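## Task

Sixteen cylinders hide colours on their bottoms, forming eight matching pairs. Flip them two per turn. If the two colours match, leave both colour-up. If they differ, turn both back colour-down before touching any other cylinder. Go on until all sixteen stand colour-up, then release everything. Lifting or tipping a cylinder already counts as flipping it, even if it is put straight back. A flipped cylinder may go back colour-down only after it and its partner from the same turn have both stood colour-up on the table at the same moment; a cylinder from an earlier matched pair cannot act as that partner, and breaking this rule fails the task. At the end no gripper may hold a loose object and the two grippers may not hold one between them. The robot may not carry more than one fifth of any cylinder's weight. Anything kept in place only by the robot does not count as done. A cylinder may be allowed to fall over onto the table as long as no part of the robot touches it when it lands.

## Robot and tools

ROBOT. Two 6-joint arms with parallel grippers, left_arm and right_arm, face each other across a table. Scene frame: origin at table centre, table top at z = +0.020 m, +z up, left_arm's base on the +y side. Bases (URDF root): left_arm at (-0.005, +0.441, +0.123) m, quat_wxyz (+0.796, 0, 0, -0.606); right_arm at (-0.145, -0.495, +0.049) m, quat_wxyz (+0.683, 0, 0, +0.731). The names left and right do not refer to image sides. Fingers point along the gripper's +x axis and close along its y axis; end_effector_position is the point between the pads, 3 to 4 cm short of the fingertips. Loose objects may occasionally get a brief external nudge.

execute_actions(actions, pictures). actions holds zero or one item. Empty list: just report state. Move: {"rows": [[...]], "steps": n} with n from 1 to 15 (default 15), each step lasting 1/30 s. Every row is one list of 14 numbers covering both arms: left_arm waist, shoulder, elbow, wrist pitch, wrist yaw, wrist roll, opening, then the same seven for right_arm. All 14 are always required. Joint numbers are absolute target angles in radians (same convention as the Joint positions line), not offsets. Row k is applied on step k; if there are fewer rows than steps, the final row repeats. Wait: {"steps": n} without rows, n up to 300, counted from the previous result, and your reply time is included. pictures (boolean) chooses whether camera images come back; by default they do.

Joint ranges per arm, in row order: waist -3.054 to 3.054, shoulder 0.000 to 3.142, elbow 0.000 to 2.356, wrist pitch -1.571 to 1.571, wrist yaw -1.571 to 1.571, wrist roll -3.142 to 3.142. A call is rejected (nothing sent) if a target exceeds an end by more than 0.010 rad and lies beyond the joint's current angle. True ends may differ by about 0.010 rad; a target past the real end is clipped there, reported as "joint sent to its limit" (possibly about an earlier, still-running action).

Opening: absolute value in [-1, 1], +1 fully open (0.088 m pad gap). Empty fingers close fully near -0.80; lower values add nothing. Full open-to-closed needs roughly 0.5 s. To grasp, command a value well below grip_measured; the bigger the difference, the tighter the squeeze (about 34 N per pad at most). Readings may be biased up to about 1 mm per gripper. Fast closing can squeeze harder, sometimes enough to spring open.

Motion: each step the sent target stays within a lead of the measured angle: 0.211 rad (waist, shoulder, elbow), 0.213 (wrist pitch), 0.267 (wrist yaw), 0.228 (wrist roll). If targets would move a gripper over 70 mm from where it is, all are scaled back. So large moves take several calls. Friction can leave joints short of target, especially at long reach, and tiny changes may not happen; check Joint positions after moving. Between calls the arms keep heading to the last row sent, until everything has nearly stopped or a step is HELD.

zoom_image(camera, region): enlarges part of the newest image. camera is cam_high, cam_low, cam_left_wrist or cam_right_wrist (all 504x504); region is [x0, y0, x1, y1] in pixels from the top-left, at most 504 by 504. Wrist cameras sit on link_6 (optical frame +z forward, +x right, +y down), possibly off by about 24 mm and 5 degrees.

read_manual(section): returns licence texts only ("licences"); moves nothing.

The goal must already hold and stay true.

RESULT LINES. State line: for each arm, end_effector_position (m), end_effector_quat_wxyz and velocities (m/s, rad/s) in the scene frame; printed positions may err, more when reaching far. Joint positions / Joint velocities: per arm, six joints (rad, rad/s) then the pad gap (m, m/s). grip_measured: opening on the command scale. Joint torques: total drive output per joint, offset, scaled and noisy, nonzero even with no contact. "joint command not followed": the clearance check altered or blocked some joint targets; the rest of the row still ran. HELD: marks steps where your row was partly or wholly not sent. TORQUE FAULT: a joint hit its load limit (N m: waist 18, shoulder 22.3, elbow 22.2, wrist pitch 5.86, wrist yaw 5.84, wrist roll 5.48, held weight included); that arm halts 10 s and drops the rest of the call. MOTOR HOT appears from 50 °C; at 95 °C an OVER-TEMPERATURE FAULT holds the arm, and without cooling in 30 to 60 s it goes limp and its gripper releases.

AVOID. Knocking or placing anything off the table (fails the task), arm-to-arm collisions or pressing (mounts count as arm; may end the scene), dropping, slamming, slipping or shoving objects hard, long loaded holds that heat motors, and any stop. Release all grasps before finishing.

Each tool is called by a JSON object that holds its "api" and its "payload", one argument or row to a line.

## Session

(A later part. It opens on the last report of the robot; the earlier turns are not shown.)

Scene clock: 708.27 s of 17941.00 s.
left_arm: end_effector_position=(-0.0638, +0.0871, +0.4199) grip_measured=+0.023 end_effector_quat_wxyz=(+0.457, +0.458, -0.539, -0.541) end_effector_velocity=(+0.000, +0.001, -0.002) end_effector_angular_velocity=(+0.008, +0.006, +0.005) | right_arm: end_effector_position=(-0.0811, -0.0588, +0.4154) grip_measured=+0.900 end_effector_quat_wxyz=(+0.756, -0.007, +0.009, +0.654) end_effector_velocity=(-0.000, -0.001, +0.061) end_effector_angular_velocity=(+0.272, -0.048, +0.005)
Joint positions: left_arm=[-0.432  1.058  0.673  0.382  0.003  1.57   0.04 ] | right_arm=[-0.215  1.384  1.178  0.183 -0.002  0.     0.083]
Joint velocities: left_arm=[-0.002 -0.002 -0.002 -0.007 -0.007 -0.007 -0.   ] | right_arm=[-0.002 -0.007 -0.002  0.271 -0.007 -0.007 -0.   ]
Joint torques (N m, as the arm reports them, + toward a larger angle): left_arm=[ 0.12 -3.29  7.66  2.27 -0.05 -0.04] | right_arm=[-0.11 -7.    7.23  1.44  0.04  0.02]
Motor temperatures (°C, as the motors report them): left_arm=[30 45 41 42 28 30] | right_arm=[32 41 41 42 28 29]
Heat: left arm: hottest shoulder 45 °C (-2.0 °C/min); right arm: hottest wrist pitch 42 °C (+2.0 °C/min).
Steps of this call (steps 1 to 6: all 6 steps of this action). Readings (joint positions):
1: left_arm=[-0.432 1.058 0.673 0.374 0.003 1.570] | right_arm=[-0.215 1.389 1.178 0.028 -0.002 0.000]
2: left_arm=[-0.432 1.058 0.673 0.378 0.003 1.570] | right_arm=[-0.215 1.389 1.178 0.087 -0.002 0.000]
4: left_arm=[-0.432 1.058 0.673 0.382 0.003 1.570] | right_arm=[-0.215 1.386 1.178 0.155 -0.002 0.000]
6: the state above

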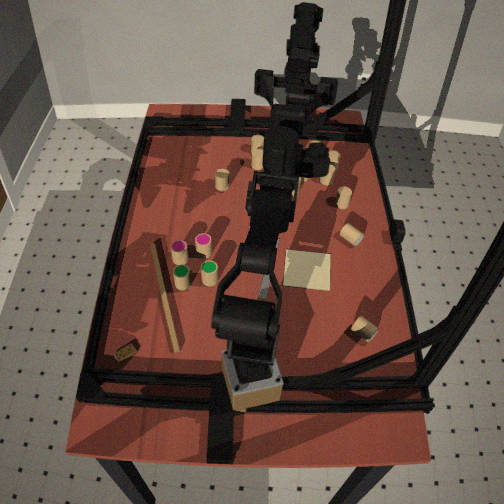

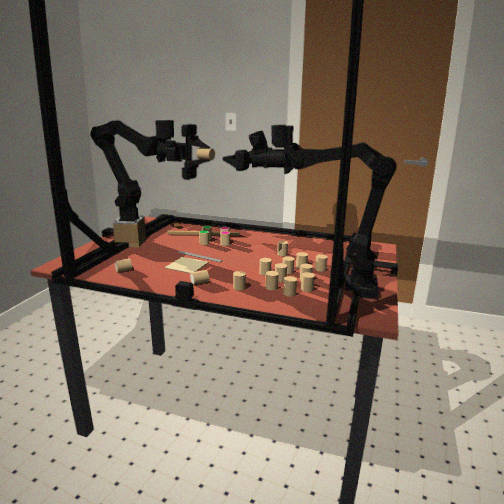

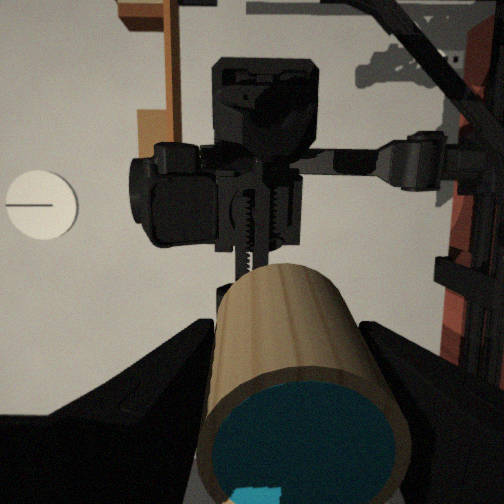

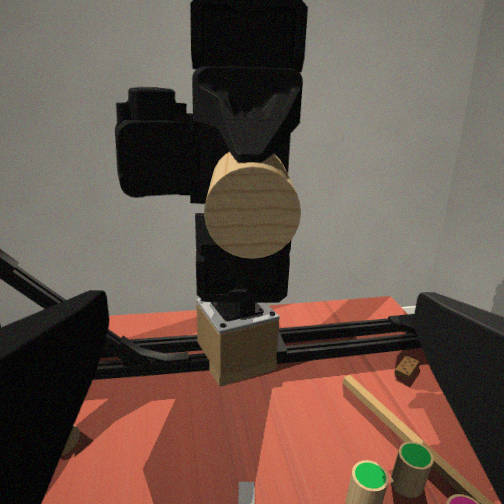

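{"api": "execute_actions", "payload": {
  "actions": [
    {"rows":[[-0.43,1.2,0.77,0.44,0,1.571,-0.7,-0.216,1.379,1.172,0.207,0,0,0.9],[-0.43,1.2,0.77,0.44,0,1.571,-0.7,-0.216,1.379,1.172,0.207,0,0,0.9],[-0.43,1.33,0.86,0.48,0,1.571,-0.7,-0.216,1.379,1.172,0.207,0,0,0.9],[-0.43,1.33,0.86,0.48,0,1.571,-0.7,-0.216,1.379,1.172,0.207,0,0,0.9],[-0.43,1.43,0.93,0.51,0,1.571,-0.7,-0.216,1.379,1.172,0.207,0,0,0.9],[-0.43,1.43,0.93,0.51,0,1.571,-0.7,-0.216,1.379,1.172,0.207,0,0,0.9],[-0.43,1.524,0.997,0.537,0,1.571,-0.7,-0.216,1.379,1.172,0.207,0,0,0.9]],"steps":14}
  ],
  "pictures": false
}}

{"api": "execute_actions", "payload": {
  "actions": [
    {"rows":[[-0.43,1.524,0.997,0.537,0,1.571,-0.7,-0.216,1.379,1.172,0.207,0,0,-0.7]],"steps":12}
  ],
  "pictures": false
}}

{"api": "execute_actions", "payload": {
  "actions": [
    {"rows":[[-0.43,1.524,0.997,0.537,0,1.571,0.9,-0.216,1.379,1.172,0.207,0,0,-0.7]],"steps":11}
  ],
  "pictures": false
}}

{"api": "execute_actions", "payload": {
  "actions": [
    {"rows":[[-0.43,1.43,0.93,0.51,0,1.571,0.9,-0.216,1.379,1.172,0.207,0,0,-0.7],[-0.43,1.33,0.86,0.48,0,1.571,0.9,-0.216,1.379,1.172,0.207,0,0,-0.7],[-0.43,1.2,0.77,0.44,0,1.571,0.9,-0.216,1.379,1.172,0.207,0,0,-0.7],[-0.43,1.058,0.672,0.386,0,1.571,0.9,-0.216,1.379,1.172,0.207,0,0,-0.7]],"steps":8}
  ],
  "pictures": false
}}

{"api": "execute_actions", "payload": {
  "actions": [
    {"rows":[[-0.43,1.058,0.672,0.386,0,1.571,0.9,-0.4,1.379,1.5,-1.31,0,0,-0.7]],"steps":14}
  ],
  "pictures": false
}}

{"api": "execute_actions", "payload": {
  "actions": [
    {"rows":[[-0.43,1.058,0.672,0.386,0,1.571,0.9,-0.4,2.05,1.79,-1.31,0,0,-0.7]],"steps":15}
  ],
  "pictures": false
}}

{"api": "execute_actions", "payload": {
  "actions": [
    {"rows":[[-0.43,1.058,0.672,0.386,0,1.571,0.9,-0.4,2.058,1.765,-1.29,0,0,-0.7],[-0.43,1.058,0.672,0.386,0,1.571,0.9,-0.4,2.066,1.74,-1.26,0,0,-0.7],[-0.43,1.058,0.672,0.386,0,1.571,0.9,-0.4,2.074,1.715,-1.225,0,0,-0.7],[-0.43,1.058,0.672,0.386,0,1.571,0.9,-0.4,2.082,1.69,-1.19,0,0,-0.7],[-0.43,1.058,0.672,0.386,0,1.571,0.9,-0.4,2.09,1.665,-1.16,0,0,-0.7],[-0.43,1.058,0.672,0.386,0,1.571,0.9,-0.4,2.097,1.64,-1.125,0,0,-0.7],[-0.43,1.058,0.672,0.386,0,1.571,0.9,-0.4,2.104,1.615,-1.09,0,0,-0.7],[-0.43,1.058,0.672,0.386,0,1.571,0.9,-0.4,2.111,1.59,-1.06,0,0,-0.7],[-0.43,1.058,0.672,0.386,0,1.571,0.9,-0.4,2.117,1.57,-1.03,0,0,-0.7],[-0.43,1.058,0.672,0.386,0,1.571,0.9,-0.4,2.123,1.553,-1.005,0,0,-0.7],[-0.43,1.058,0.672,0.386,0,1.571,0.9,-0.4,2.128,1.539,-0.985,0,0,-0.7],[-0.43,1.058,0.672,0.386,0,1.571,0.9,-0.4,2.133,1.528,-0.97,0,0,-0.7],[-0.43,1.058,0.672,0.386,0,1.571,0.9,-0.4,2.137,1.519,-0.955,0,0,-0.7]],"steps":15}
  ],
  "pictures": false
}}

{"api": "execute_actions", "payload": {
  "actions": [
    {"rows":[[-0.43,1.058,0.672,0.386,0,1.571,0.9,-0.4,2.137,1.519,-0.955,0,0,-0.7]],"steps":4}
  ],
  "pictures": false
}}

{"api": "execute_actions", "payload": {
  "actions": [
    {"rows":[[-0.43,1.058,0.672,0.386,0,1.571,0.9,-0.4,2.137,1.519,-0.955,0,0,0.4]],"steps":15}
  ],
  "pictures": false
}}

{"api": "execute_actions", "payload": {
  "actions": [
    {"steps":30}
  ],
  "pictures": false
}}

{"api": "execute_actions", "payload": {
  "actions": [
    {"rows":[[-0.43,1.058,0.672,0.386,0,1.571,0.9,-0.4,2.137,1.519,-0.955,0,0,-0.7]],"steps":10}
  ],
  "pictures": false
}}

{"api": "execute_actions", "payload": {
  "actions": [
    {"rows":[[-0.43,1.058,0.672,0.386,0,1.571,0.9,-0.4,2.11,1.59,-1.05,0,0,-0.7],[-0.43,1.058,0.672,0.386,0,1.571,0.9,-0.4,2.097,1.64,-1.115,0,0,-0.7],[-0.43,1.058,0.672,0.386,0,1.571,0.9,-0.4,2.08,1.69,-1.18,0,0,-0.7],[-0.43,1.058,0.672,0.386,0,1.571,0.9,-0.4,2.0,1.7,-1.2,0,0,-0.7],[-0.43,1.058,0.672,0.386,0,1.571,0.9,-0.4,1.379,1.7,-1.2,0,0,-0.7],[-0.43,1.058,0.672,0.386,0,1.571,0.9,-0.4,1.379,1.7,-1.2,0,0,-0.7],[-0.43,1.058,0.672,0.386,0,1.571,0.9,-0.4,1.379,1.7,-1.2,0,0,-0.7],[-0.43,1.058,0.672,0.386,0,1.571,0.9,-0.4,1.379,1.7,-1.2,0,0,-0.7],[-0.43,1.058,0.672,0.386,0,1.571,0.9,-0.216,1.379,1.5,-0.8,0,0,-0.7]],"steps":14}
  ],
  "pictures": false
}}

{"api": "execute_actions", "payload": {
  "actions": [
    {"rows":[[-0.43,1.058,0.672,0.386,0,1.571,0.9,-0.216,1.379,1.172,0.207,0,0,-0.7]],"steps":15}
  ],
  "pictures": false
}}

{"api": "execute_actions", "payload": {
  "actions": [
    {"rows":[[-0.43,1.058,0.672,0.386,0,1.571,0.9,-0.216,1.379,1.172,0.207,0,0,-0.7]],"steps":6}
  ]
}}

Scene clock: 725.17 s of 17941.00 s.
left_arm: end_effector_position=(-0.0810, -0.0193, +0.4099) grip_measured=+0.019 end_effector_quat_wxyz=(+0.452, +0.462, -0.535, -0.544) end_effector_velocity=(-0.001, -0.008, +0.041) end_effector_angular_velocity=(-0.122, +0.027, +0.005) | right_arm: end_effector_position=(-0.0810, -0.0589, +0.4201) grip_measured=+0.900 end_effector_quat_wxyz=(+0.757, -0.000, +0.001, +0.654) end_effector_velocity=(+0.002, -0.001, -0.002) end_effector_angular_velocity=(-0.006, +0.008, -0.010)
Joint positions: left_arm=[-0.432  1.523  0.976  0.528  0.003  1.57   0.04 ] | right_arm=[-0.215  1.383  1.176  0.205 -0.002  0.     0.083]
Joint velocities: left_arm=[-0.002  0.012  0.071  0.066 -0.007 -0.007 -0.   ] | right_arm=[-0.002 -0.002 -0.002 -0.007  0.007  0.007 -0.   ]
Joint torques (N m, as the arm reports them, + toward a larger angle): left_arm=[ 0.14 -6.24  9.78  2.46 -0.05 -0.05] | right_arm=[-0.1  -7.04  7.29  1.54  0.05  0.02]
Motor temperatures (°C, as the motors report them): left_arm=[30 43 42 43 28 30] | right_arm=[32 41 41 43 28 29]
Heat: left arm: hottest shoulder 43 °C (-1.0 °C/min); right arm: hottest wrist pitch 43 °C (+2.0 °C/min).
Steps of this call (steps 1 to 30: the robot went on to your last target; steps 31 to 493: nothing new was sent; steps 494 to 507: all 14 steps of this action). Readings (joint positions):
494: left_arm=[-0.432 1.081 0.686 0.391 0.003 1.570] | right_arm=[-0.215 1.383 1.176 0.205 -0.002 0.000]
495: left_arm=[-0.432 1.115 0.710 0.414 0.002 1.570] | right_arm=[-0.215 1.383 1.176 0.205 -0.002 0.000]
497: left_arm=[-0.432 1.221 0.787 0.452 0.002 1.570] | right_arm=[-0.215 1.383 1.176 0.205 -0.002 0.000]
501: left_arm=[-0.432 1.433 0.931 0.510 0.002 1.570] | right_arm=[-0.215 1.383 1.176 0.205 -0.002 0.000]
507: the state above

Scene clock: 725.57 s of 17941.00 s.
left_arm: end_effector_position=(-0.0807, -0.0203, +0.4166) grip_measured=+0.019 end_effector_quat_wxyz=(+0.457, +0.458, -0.539, -0.539) end_effector_velocity=(+0.002, +0.000, -0.002) end_effector_angular_velocity=(+0.011, +0.020, +0.020) | right_arm: end_effector_position=(-0.0814, -0.0589, +0.4202) grip_measured=+0.001 end_effector_quat_wxyz=(+0.756, -0.000, +0.000, +0.655) end_effector_velocity=(+0.002, +0.000, -0.004) end_effector_angular_velocity=(-0.013, -0.005, -0.010)
Joint positions: left_arm=[-0.431  1.523  0.987  0.535  0.002  1.57   0.04 ] | right_arm=[-0.215  1.383  1.176  0.206 -0.003 -0.     0.039]
Joint velocities: left_arm=[-0.002 -0.002 -0.002 -0.007 -0.022 -0.022 -0.   ] | right_arm=[-0.002  0.002 -0.002 -0.007  0.007 -0.007 -0.   ]
Joint torques (N m, as the arm reports them, + toward a larger angle): left_arm=[ 0.   -6.11  8.98  2.19 -0.03 -0.07] | right_arm=[-0.2  -6.94  7.31  1.53  0.07  0.04]
Motor temperatures (°C, as the motors report them): left_arm=[30 43 42 43 28 30] | right_arm=[32 41 41 43 28 29]
Heat: left arm: hottest shoulder 43 °C (-1.0 °C/min); right arm: hottest wrist pitch 43 °C (+2.0 °C/min).
Steps of this call (steps 1 to 12: all 12 steps of this action). Readings (joint positions):
1: left_arm=[-0.432 1.523 0.978 0.531 0.003 1.570] | right_arm=[-0.215 1.383 1.176 0.205 -0.002 0.000]
2: left_arm=[-0.432 1.523 0.981 0.533 0.002 1.570] | right_arm=[-0.215 1.383 1.176 0.205 -0.002 0.000]
4: left_arm=[-0.432 1.523 0.987 0.535 0.002 1.570] | right_arm=[-0.215 1.383 1.176 0.205 -0.002 0.000]
8: left_arm=[-0.431 1.523 0.987 0.535 0.001 1.570] | right_arm=[-0.215 1.383 1.176 0.205 -0.004 0.000]
12: the state above

Scene clock: 725.93 s of 17941.00 s.
left_arm: end_effector_position=(-0.0807, -0.0204, +0.4172) grip_measured=+0.579 end_effector_quat_wxyz=(+0.458, +0.458, -0.539, -0.539) end_effector_velocity=(+0.002, +0.000, -0.002) end_effector_angular_velocity=(+0.008, +0.006, +0.020) | right_arm: end_effector_position=(-0.0813, -0.0589, +0.4202) grip_measured=+0.001 end_effector_quat_wxyz=(+0.756, -0.000, +0.000, +0.654) end_effector_velocity=(-0.000, -0.001, -0.002) end_effector_angular_velocity=(-0.008, -0.006, +0.005)
Joint positions: left_arm=[-0.431  1.523  0.988  0.535  0.002  1.57   0.067] | right_arm=[-0.215  1.383  1.176  0.206 -0.003 -0.     0.039]
Joint velocities: left_arm=[-0.002 -0.002 -0.002 -0.007 -0.022 -0.007  0.176] | right_arm=[-0.002 -0.002 -0.002 -0.007 -0.007 -0.007  0.001]
Joint torques (N m, as the arm reports them, + toward a larger angle): left_arm=[ 0.04 -6.04  8.95  2.12 -0.02 -0.07] | right_arm=[-0.12 -6.98  7.3   1.52  0.06  0.02]
Motor temperatures (°C, as the motors report them): left_arm=[30 43 42 43 28 30] | right_arm=[32 41 41 43 28 29]
Heat: left arm: hottest shoulder 43 °C (-1.0 °C/min); right arm: hottest wrist pitch 43 °C (+2.0 °C/min).
Steps of this call (steps 1 to 11: all 11 steps of this action). Readings (joint positions):
1: left_arm=[-0.431 1.523 0.987 0.535 0.002 1.570] | right_arm=[-0.215 1.383 1.176 0.206 -0.003 -0.000]
2: left_arm=[-0.431 1.523 0.987 0.535 0.002 1.570] | right_arm=[-0.215 1.383 1.176 0.206 -0.003 -0.000]
4: left_arm=[-0.431 1.523 0.987 0.535 0.002 1.570] | right_arm=[-0.215 1.383 1.176 0.206 -0.003 -0.000]
8: left_arm=[-0.431 1.523 0.988 0.535 0.002 1.570] | right_arm=[-0.215 1.383 1.176 0.205 -0.003 -0.000]
11: the state above

Scene clock: 726.20 s of 17941.00 s.
left_arm: end_effector_position=(-0.0657, +0.0718, +0.4077) grip_measured=+0.898 end_effector_quat_wxyz=(+0.447, +0.468, -0.529, -0.548) end_effector_velocity=(+0.037, +0.214, +0.198) end_effector_angular_velocity=(-0.659, +0.129, +0.020) | right_arm: end_effector_position=(-0.0813, -0.0589, +0.4200) grip_measured=+0.001 end_effector_quat_wxyz=(+0.756, -0.000, +0.000, +0.654) end_effector_velocity=(-0.000, -0.002, -0.003) end_effector_angular_velocity=(-0.016, +0.010, +0.005)
Joint positions: left_arm=[-0.431  1.134  0.697  0.397  0.002  1.57   0.083] | right_arm=[-0.215  1.383  1.176  0.206 -0.003 -0.     0.039]
Joint velocities: left_arm=[-0.002 -1.077 -0.383 -0.022 -0.022 -0.022  0.001] | right_arm=[-0.002 -0.007 -0.002 -0.022 -0.007  0.007 -0.   ]
Joint torques (N m, as the arm reports them, + toward a larger angle): left_arm=[ 0.07 -3.53  8.68  2.2  -0.02 -0.08] | right_arm=[-0.03 -7.02  7.38  1.55  0.05  0.04]
Motor temperatures (°C, as the motors report them): left_arm=[30 43 42 43 28 30] | right_arm=[32 41 41 43 28 29]
Heat: left arm: hottest shoulder 43 °C (-1.0 °C/min); right arm: hottest wrist pitch 43 °C (+2.0 °C/min).
Steps of this call (steps 1 to 8: all 8 steps of this action). Readings (joint positions):
1: left_arm=[-0.431 1.511 0.980 0.532 0.002 1.570] | right_arm=[-0.215 1.383 1.176 0.206 -0.003 -0.000]
2: left_arm=[-0.431 1.477 0.953 0.515 0.002 1.571] | right_arm=[-0.215 1.383 1.176 0.205 -0.003 -0.000]
4: left_arm=[-0.431 1.359 0.845 0.466 0.002 1.571] | right_arm=[-0.215 1.383 1.176 0.206 -0.003 -0.000]
8: the state above

Scene clock: 726.67 s of 17941.00 s.
left_arm: end_effector_position=(-0.0634, +0.0861, +0.4218) grip_measured=+0.900 end_effector_quat_wxyz=(+0.458, +0.457, -0.539, -0.539) end_effector_velocity=(+0.002, +0.000, -0.002) end_effector_angular_velocity=(+0.006, -0.008, +0.020) | right_arm: end_effector_position=(-0.0172, -0.1262, +0.3904) grip_measured=+0.001 end_effector_quat_wxyz=(+0.786, -0.155, +0.216, +0.558) end_effector_velocity=(-0.061, -0.182, -0.425) end_effector_angular_velocity=(-2.007, +0.706, -0.005)
Joint positions: left_arm=[-0.431  1.062  0.678  0.386  0.002  1.57   0.083] | right_arm=[-0.401  1.373  1.501 -0.667  0.003 -0.     0.039]
Joint velocities: left_arm=[-0.002 -0.002 -0.002 -0.007 -0.022  0.007 -0.   ] | right_arm=[-0.007  0.129 -0.012 -1.985 -0.007  0.007  0.   ]
Joint torques (N m, as the arm reports them, + toward a larger angle): left_arm=[ 0.1  -3.72  7.05  2.03 -0.02 -0.08] | right_arm=[ 0.15 -6.24  7.31  1.38 -0.1   0.04]
Motor temperatures (°C, as the motors report them): left_arm=[30 43 42 43 28 30] | right_arm=[32 41 41 43 28 29]
Heat: left arm: hottest shoulder 43 °C (-1.0 °C/min); right arm: hottest wrist pitch 43 °C (+2.0 °C/min).
Steps of this call (steps 1 to 14: all 14 steps of this action). Readings (joint positions):
1: left_arm=[-0.431 1.105 0.690 0.396 0.002 1.570] | right_arm=[-0.226 1.383 1.199 0.159 -0.014 -0.000]
2: left_arm=[-0.431 1.086 0.689 0.396 0.002 1.570] | right_arm=[-0.258 1.388 1.237 0.099 -0.015 -0.000]
4: left_arm=[-0.431 1.066 0.688 0.395 0.002 1.570] | right_arm=[-0.333 1.395 1.333 -0.022 -0.002 -0.000]
8: left_arm=[-0.431 1.062 0.681 0.386 0.002 1.570] | right_arm=[-0.402 1.377 1.479 -0.266 0.005 -0.000]
14: the state above

Scene clock: 727.17 s of 17941.00 s.
left_arm: end_effector_position=(-0.0634, +0.0861, +0.4218) grip_measured=+0.900 end_effector_quat_wxyz=(+0.458, +0.457, -0.539, -0.539) end_effector_velocity=(-0.002, +0.001, -0.003) end_effector_angular_velocity=(+0.018, +0.004, -0.010) | right_arm: end_effector_position=(-0.0166, -0.1242, +0.1559) grip_measured=+0.001 end_effector_quat_wxyz=(+0.573, -0.414, +0.579, +0.407) end_effector_velocity=(-0.017, -0.041, -0.162) end_effector_angular_velocity=(-0.577, +0.223, -0.010)
Joint positions: left_arm=[-0.431  1.062  0.678  0.386  0.002  1.57   0.083] | right_arm=[-0.401  2.059  1.772 -1.298  0.003 -0.     0.039]
Joint velocities: left_arm=[-0.002 -0.002  0.002 -0.022  0.007 -0.007 -0.   ] | right_arm=[-0.002  0.413 -0.037 -0.168 -0.022  0.007 -0.   ]
Joint torques (N m, as the arm reports them, + toward a larger angle): left_arm=[ 0.06 -3.72  7.05  2.03 -0.02 -0.07] | right_arm=[  0.13 -14.53   8.3    0.    -0.12   0.03]
Motor temperatures (°C, as the motors report them): left_arm=[30 43 42 43 28 30] | right_arm=[32 41 41 43 28 29]
Heat: left arm: hottest shoulder 43 °C (-1.0 °C/min); right arm: hottest wrist pitch 43 °C (+2.0 °C/min).
Steps of this call (steps 1 to 15: all 15 steps of this action). Readings (joint positions):
1: left_arm=[-0.431 1.062 0.678 0.386 0.002 1.570] | right_arm=[-0.401 1.406 1.530 -0.756 0.003 -0.000]
2: left_arm=[-0.431 1.062 0.678 0.386 0.002 1.570] | right_arm=[-0.401 1.455 1.590 -0.819 0.003 -0.000]
4: left_arm=[-0.431 1.062 0.678 0.386 0.002 1.570] | right_arm=[-0.401 1.574 1.714 -0.925 0.003 -0.000]
8: left_arm=[-0.431 1.062 0.678 0.386 0.002 1.570] | right_arm=[-0.401 1.765 1.774 -1.147 0.003 -0.000]
15: the state above

Scene clock: 727.67 s of 17941.00 s.
left_arm: end_effector_position=(-0.0634, +0.0861, +0.4218) grip_measured=+0.900 end_effector_quat_wxyz=(+0.458, +0.457, -0.539, -0.539) end_effector_velocity=(+0.000, +0.001, -0.002) end_effector_angular_velocity=(+0.011, +0.021, +0.005) | right_arm: end_effector_position=(-0.0157, -0.1218, +0.0709) grip_measured=+0.001 end_effector_quat_wxyz=(+0.576, -0.412, +0.577, +0.409) end_effector_velocity=(-0.007, -0.019, -0.045) end_effector_angular_velocity=(-0.074, +0.033, -0.010)
Joint positions: left_arm=[-0.431  1.062  0.678  0.386  0.002  1.57   0.083] | right_arm=[-0.401  2.128  1.533 -0.98   0.003 -0.     0.039]
Joint velocities: left_arm=[-0.002 -0.002 -0.002 -0.007 -0.007 -0.022 -0.   ] | right_arm=[-0.002  0.051 -0.11   0.081 -0.007  0.007 -0.001]
Joint torques (N m, as the arm reports them, + toward a larger angle): left_arm=[ 0.03 -3.69  7.08  2.02 -0.02 -0.06] | right_arm=[ 0.15 -9.89  5.35  0.55 -0.09  0.01]
Motor temperatures (°C, as the motors report them): left_arm=[30 43 42 43 28 30] | right_arm=[32 41 41 42 28 29]
Heat: left arm: hottest shoulder 43 °C (-1.0 °C/min); right arm: hottest wrist pitch 42 °C (+1.0 °C/min).
Steps of this call (steps 1 to 15: all 15 steps of this action). Readings (joint positions):
1: left_arm=[-0.431 1.062 0.678 0.386 0.002 1.570] | right_arm=[-0.401 2.067 1.769 -1.299 0.003 -0.000]
2: left_arm=[-0.431 1.062 0.678 0.386 0.002 1.570] | right_arm=[-0.401 2.068 1.761 -1.291 0.003 -0.000]
4: left_arm=[-0.431 1.062 0.678 0.386 0.002 1.570] | right_arm=[-0.401 2.068 1.743 -1.247 0.003 -0.000]
8: left_arm=[-0.431 1.062 0.678 0.386 0.002 1.570] | right_arm=[-0.401 2.077 1.657 -1.130 0.003 -0.000]
15: the state above

Scene clock: 727.80 s of 17941.00 s.
left_arm: end_effector_position=(-0.0634, +0.0861, +0.4218) grip_measured=+0.900 end_effector_quat_wxyz=(+0.458, +0.457, -0.539, -0.539) end_effector_velocity=(-0.004, +0.001, -0.005) end_effector_angular_velocity=(+0.023, +0.004, -0.015) | right_arm: end_effector_position=(-0.0152, -0.1200, +0.0698) grip_measured=+0.000 end_effector_quat_wxyz=(+0.578, -0.409, +0.574, +0.411) end_effector_velocity=(-0.001, -0.002, +0.000) end_effector_angular_velocity=(-0.005, +0.009, +0.005)
Joint positions: left_arm=[-0.431  1.062  0.678  0.386  0.002  1.57   0.083] | right_arm=[-0.401  2.128  1.53  -0.966  0.002 -0.     0.039]
Joint velocities: left_arm=[-0.007 -0.002 -0.002 -0.022  0.007 -0.007 -0.   ] | right_arm=[-0.002 -0.002 -0.002 -0.007 -0.007 -0.007 -0.   ]
Joint torques (N m, as the arm reports them, + toward a larger angle): left_arm=[ 0.04 -3.67  7.07  2.02 -0.03 -0.07] | right_arm=[ 0.12 -9.39  4.9   0.58 -0.09  0.02]
Motor temperatures (°C, as the motors report them): left_arm=[30 43 42 43 28 30] | right_arm=[32 41 41 42 28 29]
Heat: left arm: hottest shoulder 43 °C (-1.0 °C/min); right arm: hottest wrist pitch 42 °C (+1.0 °C/min).
Steps of this call (steps 1 to 4: all 4 steps of this action). Readings (joint positions):
1: left_arm=[-0.431 1.062 0.678 0.386 0.002 1.570] | right_arm=[-0.401 2.128 1.530 -0.977 0.003 -0.000]
2: left_arm=[-0.431 1.062 0.678 0.386 0.002 1.570] | right_arm=[-0.401 2.128 1.530 -0.973 0.002 -0.000]
4: the state above

Scene clock: 728.30 s of 17941.00 s.
left_arm: end_effector_position=(-0.0634, +0.0861, +0.4218) grip_measured=+0.900 end_effector_quat_wxyz=(+0.458, +0.457, -0.539, -0.539) end_effector_velocity=(-0.002, -0.000, -0.000) end_effector_angular_velocity=(-0.001, +0.008, -0.010) | right_arm: end_effector_position=(-0.0149, -0.1190, +0.0685) grip_measured=+0.397 end_effector_quat_wxyz=(+0.580, -0.408, +0.572, +0.412) end_effector_velocity=(-0.001, -0.002, +0.000) end_effector_angular_velocity=(-0.005, +0.009, +0.020)
Joint positions: left_arm=[-0.431  1.062  0.678  0.386  0.002  1.57   0.083] | right_arm=[-0.401  2.129  1.526 -0.955  0.002 -0.     0.058]
Joint velocities: left_arm=[-0.002  0.002 -0.002  0.007  0.007 -0.007 -0.   ] | right_arm=[-0.002 -0.002 -0.002 -0.007 -0.007 -0.022  0.001]
Joint torques (N m, as the arm reports them, + toward a larger angle): left_arm=[ 0.05 -3.66  7.11  2.02 -0.02 -0.08] | right_arm=[ 0.15 -9.5   5.19  0.1  -0.1   0.03]
Motor temperatures (°C, as the motors report them): left_arm=[30 43 42 43 28 30] | right_arm=[32 41 41 42 28 29]
Heat: left arm: hottest shoulder 43 °C (-1.0 °C/min); right arm: hottest wrist pitch 42 °C (+1.0 °C/min).
Steps of this call (steps 1 to 15: all 15 steps of this action). Readings (joint positions):
1: left_arm=[-0.431 1.062 0.678 0.386 0.002 1.570] | right_arm=[-0.401 2.129 1.530 -0.966 0.002 -0.000]
2: left_arm=[-0.431 1.062 0.678 0.386 0.002 1.570] | right_arm=[-0.401 2.129 1.530 -0.966 0.002 -0.000]
4: left_arm=[-0.431 1.062 0.678 0.386 0.002 1.570] | right_arm=[-0.401 2.128 1.530 -0.966 0.002 -0.000]
8: left_arm=[-0.431 1.062 0.678 0.386 0.002 1.570] | right_arm=[-0.401 2.129 1.527 -0.953 0.002 -0.000]
15: the state above

Scene clock: 729.30 s of 17941.00 s.
left_arm: end_effector_position=(-0.0634, +0.0861, +0.4216) grip_measured=+0.900 end_effector_quat_wxyz=(+0.458, +0.457, -0.539, -0.539) end_effector_velocity=(-0.001, +0.001, -0.002) end_effector_angular_velocity=(+0.006, -0.008, +0.000) | right_arm: end_effector_position=(-0.0149, -0.1190, +0.0685) grip_measured=+0.400 end_effector_quat_wxyz=(+0.580, -0.408, +0.572, +0.412) end_effector_velocity=(+0.000, +0.001, +0.000) end_effector_angular_velocity=(+0.009, +0.004, +0.005)
Joint positions: left_arm=[-0.431  1.062  0.678  0.386  0.002  1.57   0.083] | right_arm=[-0.401  2.129  1.526 -0.955  0.002 -0.     0.059]
Joint velocities: left_arm=[-0.007 -0.002 -0.002 -0.007 -0.007  0.007 -0.   ] | right_arm=[-0.002 -0.002 -0.002  0.007 -0.007 -0.007 -0.   ]
Joint torques (N m, as the arm reports them, + toward a larger angle): left_arm=[ 0.05 -3.7   7.14  2.02 -0.02 -0.08] | right_arm=[ 0.05 -9.51  5.22  0.11 -0.09  0.01]
Motor temperatures (°C, as the motors report them): left_arm=[30 43 42 43 28 30] | right_arm=[32 42 41 42 28 29]
Heat: left arm: hottest shoulder 43 °C (-1.0 °C/min); right arm: hottest shoulder 42 °C (+1.0 °C/min).
Steps of this call (steps 1 to 15: the robot went on to your last target; steps 16 to 30: nothing new was sent). Readings (joint positions):
1: left_arm=[-0.431 1.062 0.678 0.386 0.002 1.570] | right_arm=[-0.401 2.129 1.526 -0.955 0.002 -0.000]
2: left_arm=[-0.431 1.062 0.678 0.386 0.002 1.570] | right_arm=[-0.401 2.129 1.526 -0.955 0.002 -0.000]
4: left_arm=[-0.431 1.062 0.678 0.386 0.002 1.570] | right_arm=[-0.401 2.129 1.526 -0.955 0.002 -0.000]
8: left_arm=[-0.431 1.062 0.678 0.386 0.002 1.570] | right_arm=[-0.401 2.129 1.526 -0.955 0.002 -0.000]
30: the state above
All arms were judged still, so your last target was given up. Only a new action makes them travel on or press farther. Fingers that are still opening or closing keep moving.

Scene clock: 729.63 s of 17941.00 s.
left_arm: end_effector_position=(-0.0634, +0.0861, +0.4216) grip_measured=+0.900 end_effector_quat_wxyz=(+0.458, +0.457, -0.539, -0.539) end_effector_velocity=(+0.002, +0.000, -0.002) end_effector_angular_velocity=(+0.011, +0.021, +0.019) | right_arm: end_effector_position=(-0.0152, -0.1192, +0.0684) grip_measured=+0.001 end_effector_quat_wxyz=(+0.579, -0.408, +0.573, +0.412) end_effector_velocity=(+0.002, -0.001, +0.001) end_effector_angular_velocity=(+0.000, +0.007, +0.015)
Joint positions: left_arm=[-0.431  1.062  0.678  0.386  0.002  1.57   0.083] | right_arm=[-0.401  2.129  1.525 -0.956  0.    -0.     0.039]
Joint velocities: left_arm=[-0.002 -0.002 -0.002 -0.007 -0.022 -0.022  0.   ] | right_arm=[-0.007 -0.002  0.002 -0.007 -0.007 -0.022  0.   ]
Joint torques (N m, as the arm reports them, + toward a larger angle): left_arm=[ 0.03 -3.73  7.13  2.02 -0.01 -0.08] | right_arm=[ 0.11 -9.5   5.24  0.16 -0.04  0.03]
Motor temperatures (°C, as the motors report them): left_arm=[30 43 42 43 28 30] | right_arm=[32 42 41 42 28 29]
Heat: left arm: hottest shoulder 43 °C (-1.0 °C/min); right arm: hottest shoulder 42 °C (+1.0 °C/min).
Steps of this call (steps 1 to 10: all 10 steps of this action). Readings (joint positions):
1: left_arm=[-0.431 1.062 0.678 0.386 0.002 1.570] | right_arm=[-0.401 2.129 1.526 -0.955 0.002 -0.000]
2: left_arm=[-0.431 1.062 0.678 0.386 0.002 1.570] | right_arm=[-0.401 2.129 1.526 -0.955 0.002 -0.000]
4: left_arm=[-0.431 1.062 0.678 0.386 0.002 1.570] | right_arm=[-0.401 2.129 1.526 -0.955 0.001 -0.000]
8: left_arm=[-0.431 1.062 0.678 0.386 0.002 1.570] | right_arm=[-0.401 2.129 1.525 -0.956 0.000 -0.000]
10: the state above

Scene clock: 730.10 s of 17941.00 s.
left_arm: end_effector_position=(-0.0634, +0.0861, +0.4216) grip_measured=+0.900 end_effector_quat_wxyz=(+0.458, +0.457, -0.539, -0.539) end_effector_velocity=(-0.002, -0.000, -0.004) end_effector_angular_velocity=(+0.013, +0.005, -0.010) | right_arm: end_effector_position=(-0.0804, -0.0880, +0.2569) grip_measured=+0.003 end_effector_quat_wxyz=(+0.665, -0.313, +0.369, +0.569) end_effector_velocity=(-0.248, -0.027, +0.541) end_effector_angular_velocity=(+1.860, -0.261, +0.598)
Joint positions: left_arm=[-0.431  1.062  0.678  0.386  0.002  1.57   0.083] | right_arm=[-0.228  1.667  1.532 -0.874 -0.005 -0.     0.039]
Joint velocities: left_arm=[-0.002  0.002 -0.002 -0.007  0.007 -0.007 -0.   ] | right_arm=[ 0.564 -1.458 -0.32   0.74  -0.051 -0.007 -0.001]
Joint torques (N m, as the arm reports them, + toward a larger angle): left_arm=[ 0.06 -3.74  7.11  2.03 -0.01 -0.07] | right_arm=[ -2.66 -12.04   6.67   0.92   0.15   0.04]
Motor temperatures (°C, as the motors report them): left_arm=[30 43 42 43 28 30] | right_arm=[32 42 41 42 28 29]
Heat: left arm: hottest shoulder 43 °C (-1.0 °C/min); right arm: hottest shoulder 42 °C (+1.0 °C/min).
Steps of this call (steps 1 to 14: all 14 steps of this action). Readings (joint positions):
1: left_arm=[-0.431 1.062 0.678 0.386 0.002 1.570] | right_arm=[-0.401 2.130 1.534 -0.974 0.000 -0.000]
2: left_arm=[-0.431 1.062 0.678 0.386 0.002 1.570] | right_arm=[-0.401 2.130 1.556 -1.020 0.000 -0.000]
4: left_arm=[-0.431 1.062 0.678 0.386 0.002 1.570] | right_arm=[-0.401 2.118 1.610 -1.110 0.000 -0.000]
8: left_arm=[-0.431 1.062 0.678 0.386 0.002 1.570] | right_arm=[-0.401 1.978 1.657 -1.165 0.000 -0.000]
14: the state above

Scene clock: 730.60 s of 17941.00 s.
left_arm: end_effector_position=(-0.0634, +0.0861, +0.4216) grip_measured=+0.900 end_effector_quat_wxyz=(+0.458, +0.457, -0.539, -0.539) end_effector_velocity=(-0.000, +0.001, -0.002) end_effector_angular_velocity=(+0.008, +0.006, -0.005) | right_arm: end_effector_position=(-0.0813, -0.0596, +0.3924) grip_measured=+0.003 end_effector_quat_wxyz=(+0.755, -0.039, +0.045, +0.653) end_effector_velocity=(+0.005, +0.037, +0.347) end_effector_angular_velocity=(+1.574, -0.225, +0.004)
Joint positions: left_arm=[-0.431  1.062  0.678  0.386  0.002  1.57   0.083] | right_arm=[-0.215  1.386  1.172  0.095 -0.002  0.     0.039]
Joint velocities: left_arm=[ 0.002 -0.002 -0.002 -0.007  0.007 -0.007  0.   ] | right_arm=[-0.002 -0.017 -0.002  1.575 -0.007  0.007 -0.001]
Joint torques (N m, as the arm reports them, + toward a larger angle): left_arm=[ 0.04 -3.7   7.14  2.03 -0.02 -0.07] | right_arm=[-0.13 -7.25  7.92  1.29  0.03  0.02]
Motor temperatures (°C, as the motors report them): left_arm=[30 43 42 43 28 30] | right_arm=[32 42 41 42 28 29]
Heat: left arm: hottest shoulder 43 °C (-1.0 °C/min); right arm: hottest shoulder 42 °C (+1.0 °C/min).
Steps of this call (steps 1 to 15: all 15 steps of this action). Readings (joint positions):
1: left_arm=[-0.431 1.062 0.678 0.386 0.002 1.570] | right_arm=[-0.215 1.609 1.489 -0.804 -0.005 -0.000]
2: left_arm=[-0.431 1.062 0.678 0.386 0.002 1.570] | right_arm=[-0.209 1.541 1.432 -0.733 -0.004 0.000]
4: left_arm=[-0.431 1.062 0.678 0.386 0.002 1.570] | right_arm=[-0.210 1.429 1.320 -0.609 -0.004 0.000]
8: left_arm=[-0.431 1.062 0.678 0.386 0.002 1.570] | right_arm=[-0.215 1.380 1.205 -0.352 -0.002 0.000]
15: the state above

Scene clock: 730.80 s of 17941.00 s.
left_arm: end_effector_position=(-0.0634, +0.0861, +0.4216) grip_measured=+0.900 end_effector_quat_wxyz=(+0.458, +0.457, -0.539, -0.539) end_effector_velocity=(+0.002, +0.000, -0.002) end_effector_angular_velocity=(+0.008, +0.006, +0.020) | right_arm: end_effector_position=(-0.0812, -0.0590, +0.4153) grip_measured=+0.003 end_effector_quat_wxyz=(+0.756, -0.006, +0.007, +0.654) end_effector_velocity=(-0.000, -0.001, +0.020) end_effector_angular_velocity=(+0.093, -0.021, +0.005)
Joint positions: left_arm=[-0.431  1.062  0.678  0.386  0.002  1.57   0.083] | right_arm=[-0.215  1.383  1.172  0.192 -0.002 -0.     0.039]
Joint velocities: left_arm=[-0.002 -0.002 -0.002 -0.007 -0.022 -0.007  0.   ] | right_arm=[-0.002 -0.007 -0.007  0.095 -0.007 -0.007  0.   ]
Joint torques (N m, as the arm reports them, + toward a larger angle): left_arm=[ 0.07 -3.7   7.14  2.02 -0.02 -0.07] | right_arm=[-0.14 -6.85  7.82  1.81  0.02  0.01]
Motor temperatures (°C, as the motors report them): left_arm=[30 43 42 43 28 30] | right_arm=[32 42 41 42 28 29]
Heat: left arm: hottest shoulder 43 °C (-1.0 °C/min); right arm: hottest shoulder 42 °C (+1.0 °C/min).
Steps of this call (steps 1 to 6: all 6 steps of this action). Readings (joint positions):
1: left_arm=[-0.431 1.062 0.678 0.386 0.002 1.570] | right_arm=[-0.215 1.385 1.172 0.134 -0.002 0.000]
2: left_arm=[-0.431 1.062 0.678 0.386 0.002 1.570] | right_arm=[-0.215 1.383 1.172 0.158 -0.002 0.000]
4: left_arm=[-0.431 1.062 0.678 0.386 0.002 1.570] | right_arm=[-0.215 1.383 1.172 0.183 -0.002 0.000]
6: the state above

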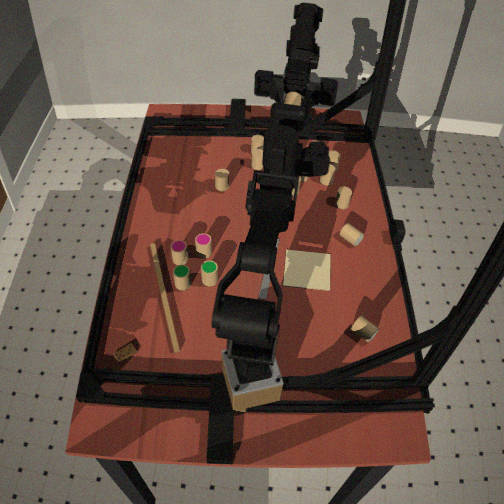

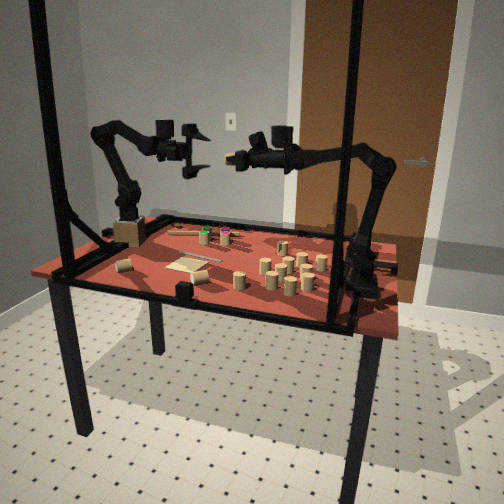

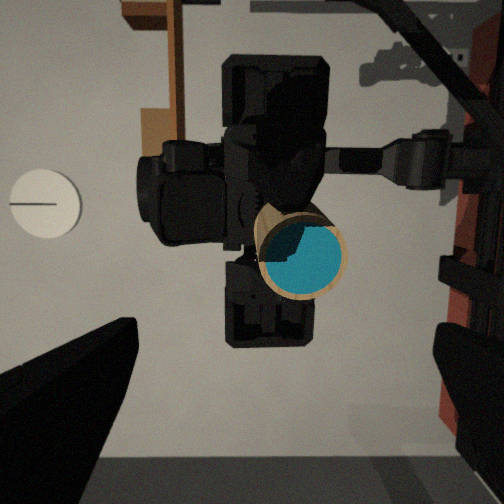

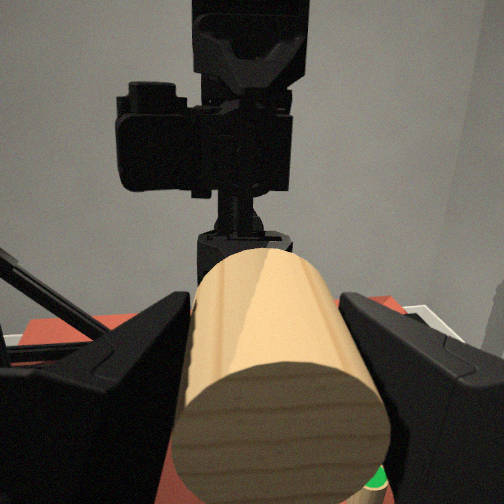

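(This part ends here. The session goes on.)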